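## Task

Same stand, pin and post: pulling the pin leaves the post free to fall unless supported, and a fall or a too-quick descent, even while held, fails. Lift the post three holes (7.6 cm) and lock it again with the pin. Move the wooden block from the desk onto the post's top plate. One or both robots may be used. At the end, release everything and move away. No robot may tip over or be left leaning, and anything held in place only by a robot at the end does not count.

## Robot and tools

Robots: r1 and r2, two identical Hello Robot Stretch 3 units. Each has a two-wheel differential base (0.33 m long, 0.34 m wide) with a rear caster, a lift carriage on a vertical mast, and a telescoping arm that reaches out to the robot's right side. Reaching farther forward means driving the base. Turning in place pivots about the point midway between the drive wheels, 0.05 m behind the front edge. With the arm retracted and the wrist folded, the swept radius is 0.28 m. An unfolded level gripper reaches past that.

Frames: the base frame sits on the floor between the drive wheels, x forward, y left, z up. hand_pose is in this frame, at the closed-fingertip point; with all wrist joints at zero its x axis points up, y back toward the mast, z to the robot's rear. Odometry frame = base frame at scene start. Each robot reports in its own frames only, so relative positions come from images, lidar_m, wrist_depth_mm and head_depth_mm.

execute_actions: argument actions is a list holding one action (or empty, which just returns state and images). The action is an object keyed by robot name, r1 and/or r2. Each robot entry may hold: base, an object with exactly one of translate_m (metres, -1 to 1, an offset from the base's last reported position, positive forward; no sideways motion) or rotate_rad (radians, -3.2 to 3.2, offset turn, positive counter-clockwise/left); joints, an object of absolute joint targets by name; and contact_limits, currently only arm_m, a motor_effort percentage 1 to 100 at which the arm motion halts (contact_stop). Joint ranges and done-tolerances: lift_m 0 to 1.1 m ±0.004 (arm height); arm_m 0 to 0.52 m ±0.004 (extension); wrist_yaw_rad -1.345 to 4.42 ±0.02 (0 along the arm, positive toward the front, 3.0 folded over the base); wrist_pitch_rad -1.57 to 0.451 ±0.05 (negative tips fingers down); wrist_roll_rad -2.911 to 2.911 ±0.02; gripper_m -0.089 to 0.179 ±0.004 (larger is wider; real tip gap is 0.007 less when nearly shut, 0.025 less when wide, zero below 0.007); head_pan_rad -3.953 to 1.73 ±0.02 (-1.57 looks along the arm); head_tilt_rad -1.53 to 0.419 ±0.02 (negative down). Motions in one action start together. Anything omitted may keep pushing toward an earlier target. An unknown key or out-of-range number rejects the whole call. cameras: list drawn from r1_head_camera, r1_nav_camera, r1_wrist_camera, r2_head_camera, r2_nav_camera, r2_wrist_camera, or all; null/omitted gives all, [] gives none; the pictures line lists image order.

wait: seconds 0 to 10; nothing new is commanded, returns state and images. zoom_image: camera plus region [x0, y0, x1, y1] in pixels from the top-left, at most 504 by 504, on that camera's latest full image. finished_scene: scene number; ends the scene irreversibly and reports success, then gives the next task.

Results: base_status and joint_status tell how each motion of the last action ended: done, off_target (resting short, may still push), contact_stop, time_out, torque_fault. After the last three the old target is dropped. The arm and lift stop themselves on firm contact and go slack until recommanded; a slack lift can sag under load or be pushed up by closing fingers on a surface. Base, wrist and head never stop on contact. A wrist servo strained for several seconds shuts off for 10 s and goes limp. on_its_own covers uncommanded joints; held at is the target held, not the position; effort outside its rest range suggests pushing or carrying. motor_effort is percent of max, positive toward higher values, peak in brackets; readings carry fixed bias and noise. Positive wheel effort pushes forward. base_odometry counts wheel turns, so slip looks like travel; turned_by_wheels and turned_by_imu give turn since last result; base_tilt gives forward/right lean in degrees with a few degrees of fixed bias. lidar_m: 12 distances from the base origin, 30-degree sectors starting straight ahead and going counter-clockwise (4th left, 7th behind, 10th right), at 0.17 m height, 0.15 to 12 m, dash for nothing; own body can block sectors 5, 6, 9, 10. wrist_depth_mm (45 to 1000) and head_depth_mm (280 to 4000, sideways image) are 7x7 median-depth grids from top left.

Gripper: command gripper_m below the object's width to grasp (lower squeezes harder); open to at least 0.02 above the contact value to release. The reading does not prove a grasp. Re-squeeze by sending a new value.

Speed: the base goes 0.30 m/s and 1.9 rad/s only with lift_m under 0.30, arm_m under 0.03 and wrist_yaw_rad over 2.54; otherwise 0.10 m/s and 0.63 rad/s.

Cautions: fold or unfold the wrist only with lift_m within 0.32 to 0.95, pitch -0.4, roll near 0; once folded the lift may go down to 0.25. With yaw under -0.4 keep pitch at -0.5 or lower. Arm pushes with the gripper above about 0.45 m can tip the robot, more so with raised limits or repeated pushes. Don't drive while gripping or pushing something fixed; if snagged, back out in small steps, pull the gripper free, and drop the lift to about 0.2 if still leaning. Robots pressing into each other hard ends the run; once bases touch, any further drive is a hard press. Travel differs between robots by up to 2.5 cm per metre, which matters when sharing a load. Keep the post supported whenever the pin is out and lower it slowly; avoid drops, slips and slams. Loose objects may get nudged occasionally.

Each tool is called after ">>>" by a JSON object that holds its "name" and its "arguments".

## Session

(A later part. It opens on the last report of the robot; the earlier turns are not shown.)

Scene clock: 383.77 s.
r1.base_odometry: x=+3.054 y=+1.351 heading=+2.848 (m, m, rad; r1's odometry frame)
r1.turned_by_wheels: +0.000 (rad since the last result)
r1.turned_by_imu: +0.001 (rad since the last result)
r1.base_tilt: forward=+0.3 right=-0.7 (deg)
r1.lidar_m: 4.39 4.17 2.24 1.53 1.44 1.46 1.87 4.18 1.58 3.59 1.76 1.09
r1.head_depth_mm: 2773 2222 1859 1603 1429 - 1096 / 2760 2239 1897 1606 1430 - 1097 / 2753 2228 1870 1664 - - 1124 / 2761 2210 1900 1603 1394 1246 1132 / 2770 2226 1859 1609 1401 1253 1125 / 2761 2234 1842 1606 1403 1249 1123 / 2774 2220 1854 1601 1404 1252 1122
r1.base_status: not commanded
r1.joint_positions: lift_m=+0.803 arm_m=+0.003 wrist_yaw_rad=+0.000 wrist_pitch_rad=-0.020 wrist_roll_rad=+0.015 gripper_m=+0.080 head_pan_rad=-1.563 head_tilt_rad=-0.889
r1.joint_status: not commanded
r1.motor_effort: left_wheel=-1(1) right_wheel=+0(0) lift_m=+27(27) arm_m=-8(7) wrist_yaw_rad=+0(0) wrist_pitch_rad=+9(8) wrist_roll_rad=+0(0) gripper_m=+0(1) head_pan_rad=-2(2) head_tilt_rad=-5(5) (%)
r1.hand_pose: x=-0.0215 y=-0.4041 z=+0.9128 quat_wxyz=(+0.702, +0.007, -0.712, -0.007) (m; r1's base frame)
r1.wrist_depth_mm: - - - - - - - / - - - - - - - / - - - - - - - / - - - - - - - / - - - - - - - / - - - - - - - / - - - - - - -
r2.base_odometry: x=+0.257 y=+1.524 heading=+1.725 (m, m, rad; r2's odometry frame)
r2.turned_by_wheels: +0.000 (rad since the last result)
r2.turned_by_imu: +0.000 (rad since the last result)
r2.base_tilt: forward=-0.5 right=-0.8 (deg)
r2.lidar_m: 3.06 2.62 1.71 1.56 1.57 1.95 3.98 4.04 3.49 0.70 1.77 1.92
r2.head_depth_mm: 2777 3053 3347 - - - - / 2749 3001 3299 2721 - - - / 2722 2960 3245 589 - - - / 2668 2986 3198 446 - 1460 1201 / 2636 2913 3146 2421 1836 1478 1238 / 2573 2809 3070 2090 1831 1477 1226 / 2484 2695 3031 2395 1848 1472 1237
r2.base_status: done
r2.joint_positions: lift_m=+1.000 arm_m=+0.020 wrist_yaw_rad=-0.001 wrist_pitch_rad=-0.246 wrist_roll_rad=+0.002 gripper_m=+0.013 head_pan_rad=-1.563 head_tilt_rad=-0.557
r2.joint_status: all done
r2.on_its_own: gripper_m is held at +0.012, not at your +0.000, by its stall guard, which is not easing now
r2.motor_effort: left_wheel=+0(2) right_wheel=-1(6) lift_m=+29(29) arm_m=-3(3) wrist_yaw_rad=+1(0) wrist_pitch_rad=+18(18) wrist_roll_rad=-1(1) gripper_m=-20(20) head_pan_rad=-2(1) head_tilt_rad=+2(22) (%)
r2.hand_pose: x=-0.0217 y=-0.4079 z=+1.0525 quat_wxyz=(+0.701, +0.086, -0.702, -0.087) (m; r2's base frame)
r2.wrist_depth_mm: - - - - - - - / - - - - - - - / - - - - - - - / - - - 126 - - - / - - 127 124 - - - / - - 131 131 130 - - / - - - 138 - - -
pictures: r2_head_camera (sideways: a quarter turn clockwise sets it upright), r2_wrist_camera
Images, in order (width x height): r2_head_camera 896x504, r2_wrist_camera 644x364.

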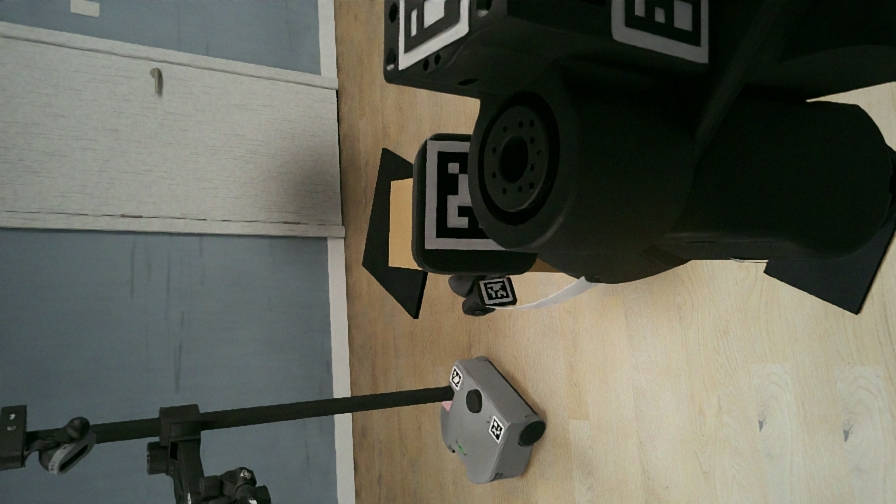

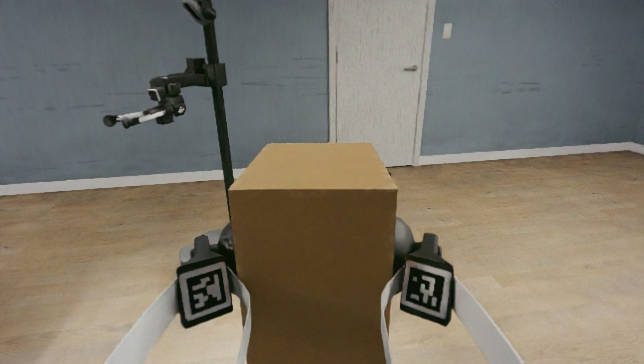

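>>> {"name": "execute_actions", "arguments": {"actions": [{"r2":{"joints":{"arm_m":0.33}}}], "cameras": []}}

>>> {"name": "execute_actions", "arguments": {"actions": [{"r2":{"joints":{"lift_m":0.98}},"r1":{"joints":{"head_pan_rad":-0.93,"head_tilt_rad":-0.3}}}], "cameras": ["r2_wrist_camera","r2_head_camera","r1_head_camera"]}}

Scene clock: 389.77 s.
r1.base_odometry: x=+3.054 y=+1.351 heading=+2.848 (m, m, rad; r1's odometry frame)
r1.turned_by_wheels: +0.000 (rad since the last result)
r1.turned_by_imu: +0.001 (rad since the last result)
r1.base_tilt: forward=+0.5 right=-0.9 (deg)
r1.lidar_m: 4.37 4.17 2.25 1.54 1.43 1.46 1.87 4.18 1.58 3.59 1.76 1.10
r1.head_depth_mm: 2736 2212 1849 1595 1430 - 1096 / 2783 2225 1888 1600 1426 - 1093 / 2772 2212 1851 1655 - - 1126 / 2767 2218 1908 1598 1401 1245 1139 / 2757 2220 1845 1602 1403 1250 1118 / 2751 2233 1853 1586 1403 1244 1131 / 2755 2244 1860 1604 1401 1247 1128
r1.base_status: not commanded
r1.joint_positions: lift_m=+0.803 arm_m=+0.003 wrist_yaw_rad=+0.000 wrist_pitch_rad=-0.020 wrist_roll_rad=+0.015 gripper_m=+0.080 head_pan_rad=-1.563 head_tilt_rad=-0.889
r1.joint_status: not commanded
r1.motor_effort: left_wheel=-1(1) right_wheel=+0(0) lift_m=+27(27) arm_m=-8(7) wrist_yaw_rad=+0(1) wrist_pitch_rad=+9(9) wrist_roll_rad=+0(0) gripper_m=+1(1) head_pan_rad=-2(2) head_tilt_rad=-5(5) (%)
r1.hand_pose: x=-0.0215 y=-0.4041 z=+0.9128 quat_wxyz=(+0.702, +0.007, -0.712, -0.007) (m; r1's base frame)
r1.wrist_depth_mm: - - - - - - - / - - - - - - - / - - - - - - - / - - - - - - - / - - - - - - - / - - - - - - - / - - - - - - -
r2.base_odometry: x=+0.257 y=+1.524 heading=+1.725 (m, m, rad; r2's odometry frame)
r2.turned_by_wheels: +0.000 (rad since the last result)
r2.turned_by_imu: +0.001 (rad since the last result)
r2.base_tilt: forward=-0.5 right=-0.9 (deg)
r2.lidar_m: 3.06 2.62 1.71 1.56 1.58 1.95 3.99 3.99 3.49 0.70 1.77 1.92
r2.head_depth_mm: 2820 3099 - 2355 1856 1490 1247 / 2755 2956 3216 2440 1869 1484 1245 / 2726 2882 - 2242 1855 1480 1244 / 2666 2911 - 805 1736 1366 1200 / 2615 2892 3136 2342 1836 1474 1235 / 2584 2802 3064 2089 1839 1479 1231 / 2501 2681 3052 2408 1845 1468 1236
r2.base_status: not commanded
r2.joint_positions: lift_m=+1.000 arm_m=+0.330 wrist_yaw_rad=-0.001 wrist_pitch_rad=-0.246 wrist_roll_rad=+0.002 gripper_m=+0.013 head_pan_rad=-1.563 head_tilt_rad=-0.556
r2.joint_status: all done
r2.on_its_own: gripper_m is held at +0.012, not at your +0.000, by its stall guard, which is not easing now
r2.motor_effort: left_wheel=+1(2) right_wheel=-1(1) lift_m=+29(29) arm_m=+3(2) wrist_yaw_rad=+0(1) wrist_pitch_rad=+18(18) wrist_roll_rad=-1(1) gripper_m=-19(20) head_pan_rad=-3(2) head_tilt_rad=+3(4) (%)
r2.hand_pose: x=-0.0217 y=-0.7174 z=+1.0525 quat_wxyz=(+0.701, +0.086, -0.702, -0.087) (m; r2's base frame)
r2.wrist_depth_mm: - - - - - - - / - - - - - - - / - - - - - - - / - - - 125 - - - / - - 127 124 - - - / - - 131 130 130 - - / - - - 139 230 - -
pictures: none
No camera images: the call's "cameras" was empty. Leave "cameras" out to get every camera's image.

Scene clock: 390.70 s.
r1.base_odometry: x=+3.054 y=+1.351 heading=+2.848 (m, m, rad; r1's odometry frame)
r1.turned_by_wheels: +0.000 (rad since the last result)
r1.turned_by_imu: +0.000 (rad since the last result)
r1.base_tilt: forward=+0.5 right=-0.7 (deg)
r1.lidar_m: 4.37 4.20 2.25 1.54 1.43 1.46 1.88 4.17 1.58 3.59 1.76 1.09
r1.head_depth_mm: 2856 2991 3164 3271 2608 1939 1533 / 2832 3045 3217 3335 2583 1923 1536 / 2846 3015 3151 3346 2567 1904 1525 / 2861 3005 3219 3328 2547 1920 1517 / 2886 2983 1892 3366 2123 1852 1509 / 2903 3009 1217 3124 2421 1710 1380 / 2917 3082 3258 3241 2471 1873 1508
r1.base_status: not commanded
r1.joint_positions: lift_m=+0.803 arm_m=+0.003 wrist_yaw_rad=+0.000 wrist_pitch_rad=-0.020 wrist_roll_rad=+0.015 gripper_m=+0.080 head_pan_rad=-0.937 head_tilt_rad=-0.310
r1.joint_status: all done
r1.motor_effort: left_wheel=-1(1) right_wheel=+1(0) lift_m=+28(27) arm_m=-6(7) wrist_yaw_rad=+1(0) wrist_pitch_rad=+8(9) wrist_roll_rad=+0(0) gripper_m=+0(0) head_pan_rad=+3(26) head_tilt_rad=+5(36) (%)
r1.hand_pose: x=-0.0215 y=-0.4041 z=+0.9128 quat_wxyz=(+0.702, +0.007, -0.712, -0.007) (m; r1's base frame)
r1.wrist_depth_mm: - - - - - - - / - - - - - - - / - - - - - - - / - - - - - - - / - - - - - - - / - - - - - - - / - - - - - - -
r2.base_odometry: x=+0.257 y=+1.524 heading=+1.725 (m, m, rad; r2's odometry frame)
r2.turned_by_wheels: +0.000 (rad since the last result)
r2.turned_by_imu: +0.000 (rad since the last result)
r2.base_tilt: forward=-0.5 right=-0.9 (deg)
r2.lidar_m: 3.05 2.62 1.70 1.56 1.58 1.96 3.97 4.03 3.50 0.70 1.77 1.92
r2.head_depth_mm: 2797 3107 - 2253 1863 1490 1244 / 2770 3018 - 2473 1857 1491 1238 / 2698 2966 - 2248 1837 1483 1235 / 2707 2945 - 828 1727 1371 1198 / 2672 2899 3181 2332 1847 1476 1233 / 2610 2812 3037 2121 1830 1476 1235 / 2488 2683 3057 2415 1838 1472 1235
r2.base_status: not commanded
r2.joint_positions: lift_m=+0.980 arm_m=+0.330 wrist_yaw_rad=-0.001 wrist_pitch_rad=-0.246 wrist_roll_rad=+0.002 gripper_m=+0.013 head_pan_rad=-1.563 head_tilt_rad=-0.556
r2.joint_status: all done
r2.on_its_own: gripper_m is held at +0.012, not at your +0.000, by its stall guard, which is not easing now
r2.motor_effort: left_wheel=+2(2) right_wheel=-1(1) lift_m=+18(26) arm_m=+3(3) wrist_yaw_rad=+0(0) wrist_pitch_rad=+17(18) wrist_roll_rad=-1(1) gripper_m=-20(19) head_pan_rad=-1(2) head_tilt_rad=+3(3) (%)
r2.hand_pose: x=-0.0217 y=-0.7174 z=+1.0332 quat_wxyz=(+0.701, +0.086, -0.702, -0.087) (m; r2's base frame)
r2.wrist_depth_mm: - - - - - - - / - - - - - - - / - - - - - - - / - - - 126 - - - / - - 127 123 - - - / - - 131 131 130 - - / - - 204 138 210 - -
pictures: r1_head_camera (sideways: a quarter turn clockwise sets it upright), r2_head_camera (sideways: a quarter turn clockwise sets it upright), r2_wrist_camera
Images, in order (width x height): r1_head_camera 896x504, r2_head_camera 896x504, r2_wrist_camera 644x364.

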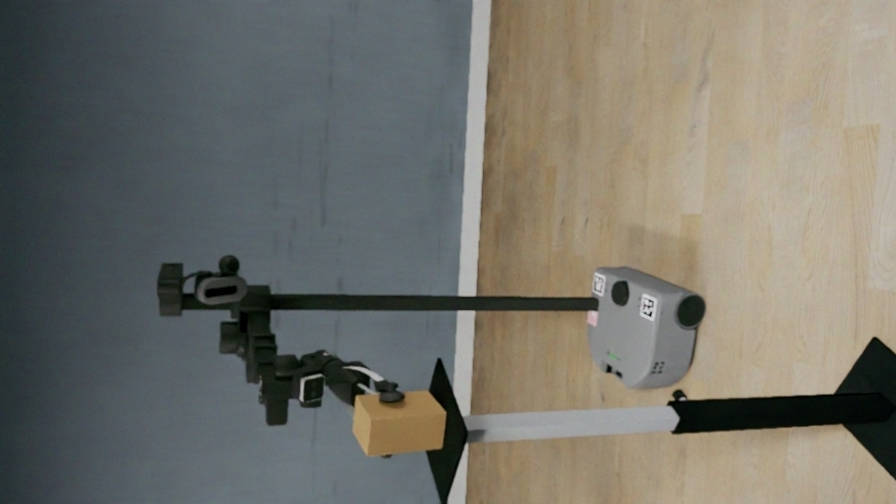

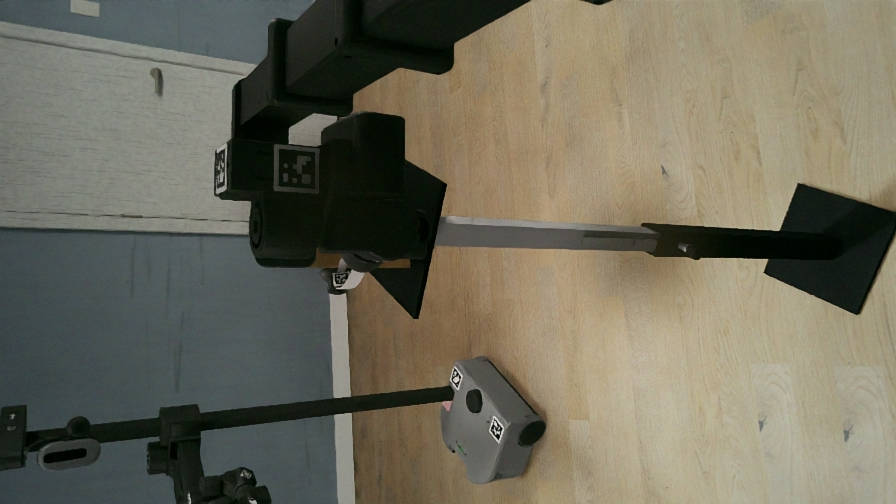

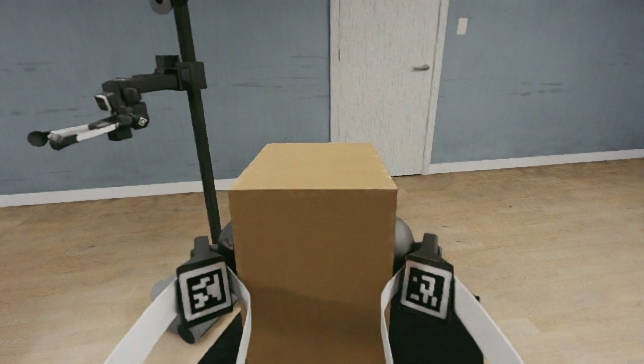

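>>> {"name": "execute_actions", "arguments": {"actions": [{"r2":{"joints":{"lift_m":0.964}}}], "cameras": ["r1_head_camera"]}}

Scene clock: 392.80 s.
r1.base_odometry: x=+3.054 y=+1.351 heading=+2.848 (m, m, rad; r1's odometry frame)
r1.turned_by_wheels: +0.000 (rad since the last result)
r1.turned_by_imu: +0.000 (rad since the last result)
r1.base_tilt: forward=+0.5 right=-0.6 (deg)
r1.lidar_m: 4.37 4.19 2.25 1.54 1.44 1.46 1.87 4.18 1.58 3.59 1.76 1.09
r1.head_depth_mm: 2831 2996 3159 3341 2581 1942 1540 / 2864 3009 3161 3369 2564 1910 1531 / 2870 3025 3219 3339 2540 1913 1540 / 2875 2998 3176 3383 2544 1908 1517 / 2884 2933 1878 3337 2120 1862 1515 / 2870 3037 1219 3092 2379 1711 1377 / 2921 3096 3300 3287 2514 1887 1503
r1.base_status: not commanded
r1.joint_positions: lift_m=+0.803 arm_m=+0.003 wrist_yaw_rad=+0.000 wrist_pitch_rad=-0.020 wrist_roll_rad=+0.015 gripper_m=+0.080 head_pan_rad=-0.937 head_tilt_rad=-0.310
r1.joint_status: not commanded
r1.motor_effort: left_wheel=-1(1) right_wheel=+0(1) lift_m=+27(27) arm_m=-8(7) wrist_yaw_rad=+2(0) wrist_pitch_rad=+8(9) wrist_roll_rad=+0(0) gripper_m=+0(1) head_pan_rad=+3(3) head_tilt_rad=+5(5) (%)
r1.hand_pose: x=-0.0215 y=-0.4041 z=+0.9128 quat_wxyz=(+0.702, +0.007, -0.712, -0.007) (m; r1's base frame)
r1.wrist_depth_mm: - - - - - - - / - - - - - - - / - - - - - - - / - - - - - - - / - - - - - - - / - - - - - - - / - - - - - - -
r2.base_odometry: x=+0.257 y=+1.524 heading=+1.725 (m, m, rad; r2's odometry frame)
r2.turned_by_wheels: +0.000 (rad since the last result)
r2.turned_by_imu: +0.000 (rad since the last result)
r2.base_tilt: forward=-0.5 right=-0.9 (deg)
r2.lidar_m: 3.06 2.62 1.70 1.56 1.57 1.96 3.98 4.01 3.49 0.70 1.77 1.92
r2.head_depth_mm: 2783 3082 3368 - 1868 1492 1243 / 2784 3064 - 2420 1839 1494 1240 / 2757 2925 - 2299 1848 1474 1246 / 2673 2929 3111 2150 1738 1373 1198 / 2642 2891 3135 2354 1836 1480 1239 / 2589 2802 3055 2089 1834 1473 1231 / 2496 2692 3029 2427 1819 1473 1225
r2.base_status: not commanded
r2.joint_positions: lift_m=+0.964 arm_m=+0.330 wrist_yaw_rad=-0.001 wrist_pitch_rad=-0.218 wrist_roll_rad=+0.002 gripper_m=+0.013 head_pan_rad=-1.563 head_tilt_rad=-0.556
r2.joint_status: all done
r2.on_its_own: gripper_m is held at +0.012, not at your +0.000, by its stall guard, which is not easing now
r2.motor_effort: left_wheel=+1(1) right_wheel=-1(1) lift_m=+16(18) arm_m=+3(3) wrist_yaw_rad=+0(0) wrist_pitch_rad=+7(18) wrist_roll_rad=-1(1) gripper_m=-20(21) head_pan_rad=-3(2) head_tilt_rad=+3(4) (%)
r2.hand_pose: x=-0.0217 y=-0.7197 z=+1.0243 quat_wxyz=(+0.702, +0.077, -0.704, -0.078) (m; r2's base frame)
r2.wrist_depth_mm: - - - - - - - / - - - - - - - / - - - - - - - / - - - 124 - - - / - - 125 122 - - - / - - 131 130 130 - - / - - 201 140 200 - -
pictures: r1_head_camera (sideways: a quarter turn clockwise sets it upright)
Images, in order (width x height): r1_head_camera 896x504.

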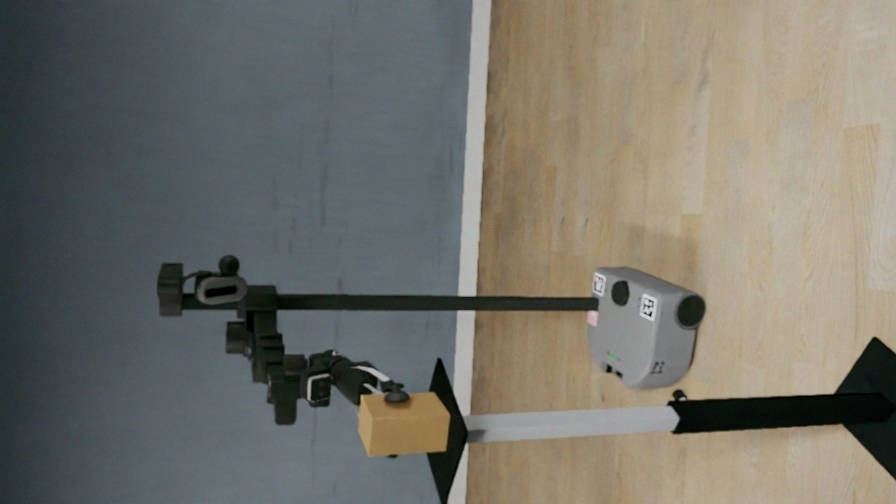

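>>> {"name": "execute_actions", "arguments": {"actions": [{"r2":{"joints":{"gripper_m":0.13}}}], "cameras": []}}

>>> {"name": "execute_actions", "arguments": {"actions": [{"r2":{"joints":{"arm_m":0.003}}}], "cameras": []}}

>>> {"name": "execute_actions", "arguments": {"actions": [{"r2":{"base":{"translate_m":-0.4}}}], "cameras": ["r1_head_camera"]}}

Scene clock: 397.17 s.
r1.base_odometry: x=+3.054 y=+1.351 heading=+2.848 (m, m, rad; r1's odometry frame)
r1.turned_by_wheels: +0.000 (rad since the last result)
r1.turned_by_imu: +0.001 (rad since the last result)
r1.base_tilt: forward=+0.6 right=-0.6 (deg)
r1.lidar_m: 4.40 4.20 2.26 1.54 1.44 1.46 1.88 4.19 1.58 3.60 1.76 1.09
r1.head_depth_mm: 2845 2985 3142 3355 2605 1939 1543 / 2837 3034 3187 3344 2611 1918 1534 / 2867 3023 3170 3364 2568 1916 1523 / 2878 2986 3178 3388 2537 1894 1529 / 2877 2952 1893 3373 2119 1844 1514 / 2886 3048 1224 1103 2415 1696 1383 / 2897 3087 3256 3095 2485 1874 1503
r1.base_status: not commanded
r1.joint_positions: lift_m=+0.803 arm_m=+0.003 wrist_yaw_rad=+0.000 wrist_pitch_rad=-0.020 wrist_roll_rad=+0.015 gripper_m=+0.080 head_pan_rad=-0.937 head_tilt_rad=-0.310
r1.joint_status: not commanded
r1.motor_effort: left_wheel=-1(1) right_wheel=+1(1) lift_m=+27(28) arm_m=-7(6) wrist_yaw_rad=+1(1) wrist_pitch_rad=+9(8) wrist_roll_rad=+0(0) gripper_m=+0(1) head_pan_rad=+3(3) head_tilt_rad=+6(5) (%)
r1.hand_pose: x=-0.0215 y=-0.4041 z=+0.9128 quat_wxyz=(+0.702, +0.007, -0.712, -0.007) (m; r1's base frame)
r1.wrist_depth_mm: - - - - - - - / - - - - - - - / - - - - - - - / - - - - - - - / - - - - - - - / - - - - - - - / - - - - - - -
r2.base_odometry: x=+0.257 y=+1.524 heading=+1.725 (m, m, rad; r2's odometry frame)
r2.turned_by_wheels: +0.000 (rad since the last result)
r2.turned_by_imu: +0.000 (rad since the last result)
r2.base_tilt: forward=-0.5 right=-0.9 (deg)
r2.lidar_m: 3.05 2.61 1.70 1.56 1.57 1.95 3.99 4.01 3.49 0.70 1.77 1.92
r2.head_depth_mm: 2794 3071 3303 - 1845 1487 1245 / 2742 3016 - 2404 1849 1485 1243 / 2720 2946 - 2289 1850 1482 1242 / 2684 2947 3161 2155 1725 1363 1199 / 2659 2897 3170 2326 1836 1477 1233 / 2599 2808 3090 2110 1826 1482 1239 / 2463 2708 3032 2412 1822 1476 1226
r2.base_status: not commanded
r2.joint_positions: lift_m=+0.964 arm_m=+0.330 wrist_yaw_rad=-0.001 wrist_pitch_rad=-0.218 wrist_roll_rad=+0.002 gripper_m=+0.130 head_pan_rad=-1.563 head_tilt_rad=-0.556
r2.joint_status: all done
r2.motor_effort: left_wheel=+1(2) right_wheel=-1(2) lift_m=+16(16) arm_m=+3(3) wrist_yaw_rad=+0(0) wrist_pitch_rad=+7(7) wrist_roll_rad=-1(1) gripper_m=+0(83) head_pan_rad=-2(3) head_tilt_rad=+3(3) (%)
r2.hand_pose: x=-0.0217 y=-0.7197 z=+1.0243 quat_wxyz=(+0.702, +0.077, -0.704, -0.078) (m; r2's base frame)
r2.wrist_depth_mm: - - - - - - - / - - - - - - - / - - - - - - - / - - - 123 - - - / - - - 122 - - - / - - - 131 241 - - / - - 202 140 199 - -
pictures: none
No camera images: the call's "cameras" was empty. Leave "cameras" out to get every camera's image.

Scene clock: 400.80 s.
r1.base_odometry: x=+3.054 y=+1.351 heading=+2.848 (m, m, rad; r1's odometry frame)
r1.turned_by_wheels: +0.000 (rad since the last result)
r1.turned_by_imu: +0.001 (rad since the last result)
r1.base_tilt: forward=+0.5 right=-0.7 (deg)
r1.lidar_m: 4.39 4.20 2.25 1.54 1.44 1.46 1.87 4.16 1.58 3.57 1.76 1.09
r1.head_depth_mm: 2847 2973 3146 3306 2598 1931 1549 / 2848 2966 3159 3311 2572 1924 1539 / 2853 3002 3190 3340 2565 1926 1529 / 2841 3021 3224 3399 2556 1898 1519 / 2883 2997 1807 3361 2129 1853 1514 / 2898 3050 3208 3072 2400 1704 1376 / 2928 3071 3248 3234 2500 1879 1498
r1.base_status: not commanded
r1.joint_positions: lift_m=+0.803 arm_m=+0.003 wrist_yaw_rad=+0.000 wrist_pitch_rad=-0.020 wrist_roll_rad=+0.015 gripper_m=+0.080 head_pan_rad=-0.937 head_tilt_rad=-0.310
r1.joint_status: not commanded
r1.motor_effort: left_wheel=-1(1) right_wheel=+0(1) lift_m=+27(28) arm_m=-7(7) wrist_yaw_rad=+1(2) wrist_pitch_rad=+9(9) wrist_roll_rad=+0(0) gripper_m=+2(1) head_pan_rad=+3(3) head_tilt_rad=+6(5) (%)
r1.hand_pose: x=-0.0215 y=-0.4041 z=+0.9128 quat_wxyz=(+0.702, +0.007, -0.712, -0.007) (m; r1's base frame)
r1.wrist_depth_mm: - - - - - - - / - - - - - - - / - - - - - - - / - - - - - - - / - - - - - - - / - - - - - - - / - - - - - - -
r2.base_odometry: x=+0.257 y=+1.524 heading=+1.725 (m, m, rad; r2's odometry frame)
r2.turned_by_wheels: +0.000 (rad since the last result)
r2.turned_by_imu: +0.000 (rad since the last result)
r2.base_tilt: forward=-0.5 right=-0.8 (deg)
r2.lidar_m: 3.06 2.62 1.70 1.56 1.58 1.96 3.99 4.02 3.51 0.70 1.77 1.92
r2.head_depth_mm: 2814 3131 3356 2470 - - - / 2737 3009 3281 2465 1859 - - / 2691 2965 3206 2270 - - - / 2683 2961 699 785 - - 1224 / 2653 2928 3180 2425 1779 1477 1236 / 2589 2821 3030 2094 1838 1468 1227 / 2513 2689 3069 2446 1829 1476 1228
r2.base_status: not commanded
r2.joint_positions: lift_m=+0.964 arm_m=+0.003 wrist_yaw_rad=-0.001 wrist_pitch_rad=-0.218 wrist_roll_rad=+0.002 gripper_m=+0.130 head_pan_rad=-1.563 head_tilt_rad=-0.556
r2.joint_status: all done
r2.motor_effort: left_wheel=+1(2) right_wheel=-1(1) lift_m=+16(16) arm_m=-3(3) wrist_yaw_rad=+1(0) wrist_pitch_rad=+7(7) wrist_roll_rad=-1(1) gripper_m=+0(1) head_pan_rad=-2(3) head_tilt_rad=+3(2) (%)
r2.hand_pose: x=-0.0217 y=-0.3932 z=+1.0243 quat_wxyz=(+0.702, +0.077, -0.704, -0.078) (m; r2's base frame)
r2.wrist_depth_mm: - - - - - - - / - - - - - - - / - - - 452 - - - / - - - 466 - - - / - - - - - - - / - - - - - - - / - - - - - - -
pictures: none
No camera images: the call's "cameras" was empty. Leave "cameras" out to get every camera's image.

Scene clock: 405.97 s.
r1.base_odometry: x=+3.054 y=+1.351 heading=+2.848 (m, m, rad; r1's odometry frame)
r1.turned_by_wheels: +0.000 (rad since the last result)
r1.turned_by_imu: +0.001 (rad since the last result)
r1.base_tilt: forward=+0.4 right=-0.6 (deg)
r1.lidar_m: 4.39 4.19 2.26 1.54 1.43 1.46 1.88 4.16 1.58 3.58 3.35 1.09
r1.head_depth_mm: 2831 2988 3163 3286 2607 1925 1536 / 2819 2985 3179 3347 2604 1932 1534 / 2851 3043 3154 3347 2565 1923 1526 / 2891 3009 3201 3316 2547 1909 1524 / 2877 3007 3228 3388 2544 1890 1519 / 2904 3044 3237 3072 2296 1711 1382 / 2920 2974 1926 3283 2197 1880 1506
r1.base_status: not commanded
r1.joint_positions: lift_m=+0.803 arm_m=+0.003 wrist_yaw_rad=+0.000 wrist_pitch_rad=-0.020 wrist_roll_rad=+0.015 gripper_m=+0.080 head_pan_rad=-0.937 head_tilt_rad=-0.310
r1.joint_status: not commanded
r1.motor_effort: left_wheel=-1(1) right_wheel=+0(0) lift_m=+28(27) arm_m=-7(7) wrist_yaw_rad=+1(0) wrist_pitch_rad=+8(8) wrist_roll_rad=+0(0) gripper_m=+1(0) head_pan_rad=+3(3) head_tilt_rad=+5(5) (%)
r1.hand_pose: x=-0.0215 y=-0.4041 z=+0.9128 quat_wxyz=(+0.702, +0.007, -0.712, -0.007) (m; r1's base frame)
r1.wrist_depth_mm: - - - - - - - / - - - - - - - / - - - - - - - / - - - - - - - / - - - - - - - / - - - - - - - / - - - - - - -
r2.base_odometry: x=+0.319 y=+1.129 heading=+1.725 (m, m, rad; r2's odometry frame)
r2.turned_by_wheels: +0.000 (rad since the last result)
r2.turned_by_imu: -0.001 (rad since the last result)
r2.base_tilt: forward=-0.5 right=-0.8 (deg)
r2.lidar_m: 3.45 2.53 1.64 1.50 1.52 1.88 3.58 3.62 3.57 3.26 0.78 2.30
r2.head_depth_mm: 2863 3162 3365 2504 - - - / 2815 3088 3379 2465 1856 - - / 2783 3050 3238 2460 - - - / 2699 3005 3225 2466 - - 1241 / 2691 3001 3167 2459 1781 1485 1232 / 2648 2929 3148 2423 1830 1477 1230 / 2624 2887 3104 2432 1838 1359 1189
r2.base_status: done
r2.joint_positions: lift_m=+0.964 arm_m=+0.003 wrist_yaw_rad=-0.001 wrist_pitch_rad=-0.218 wrist_roll_rad=+0.002 gripper_m=+0.130 head_pan_rad=-1.563 head_tilt_rad=-0.556
r2.joint_status: not commanded
r2.motor_effort: left_wheel=+1(3) right_wheel=-1(6) lift_m=+16(16) arm_m=-3(3) wrist_yaw_rad=+0(0) wrist_pitch_rad=+7(7) wrist_roll_rad=-1(1) gripper_m=+0(0) head_pan_rad=-3(2) head_tilt_rad=+4(4) (%)
r2.hand_pose: x=-0.0217 y=-0.3932 z=+1.0243 quat_wxyz=(+0.702, +0.077, -0.704, -0.078) (m; r2's base frame)
r2.wrist_depth_mm: - - - - - - - / - - - - - - - / 475 - - - - - - / 463 - - - - - - / - - - - - - - / - - - - - - - / - - - - - - -
pictures: r1_head_camera (sideways: a quarter turn clockwise sets it upright)
Images, in order (width x height): r1_head_camera 896x504.

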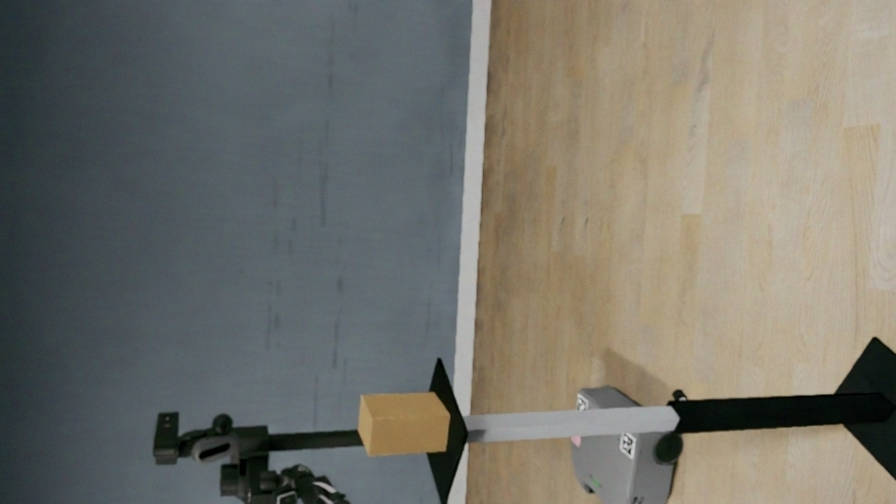

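>>> {"name": "finished_scene", "arguments": {"scene": 2}}

The scene is finished: the task was done.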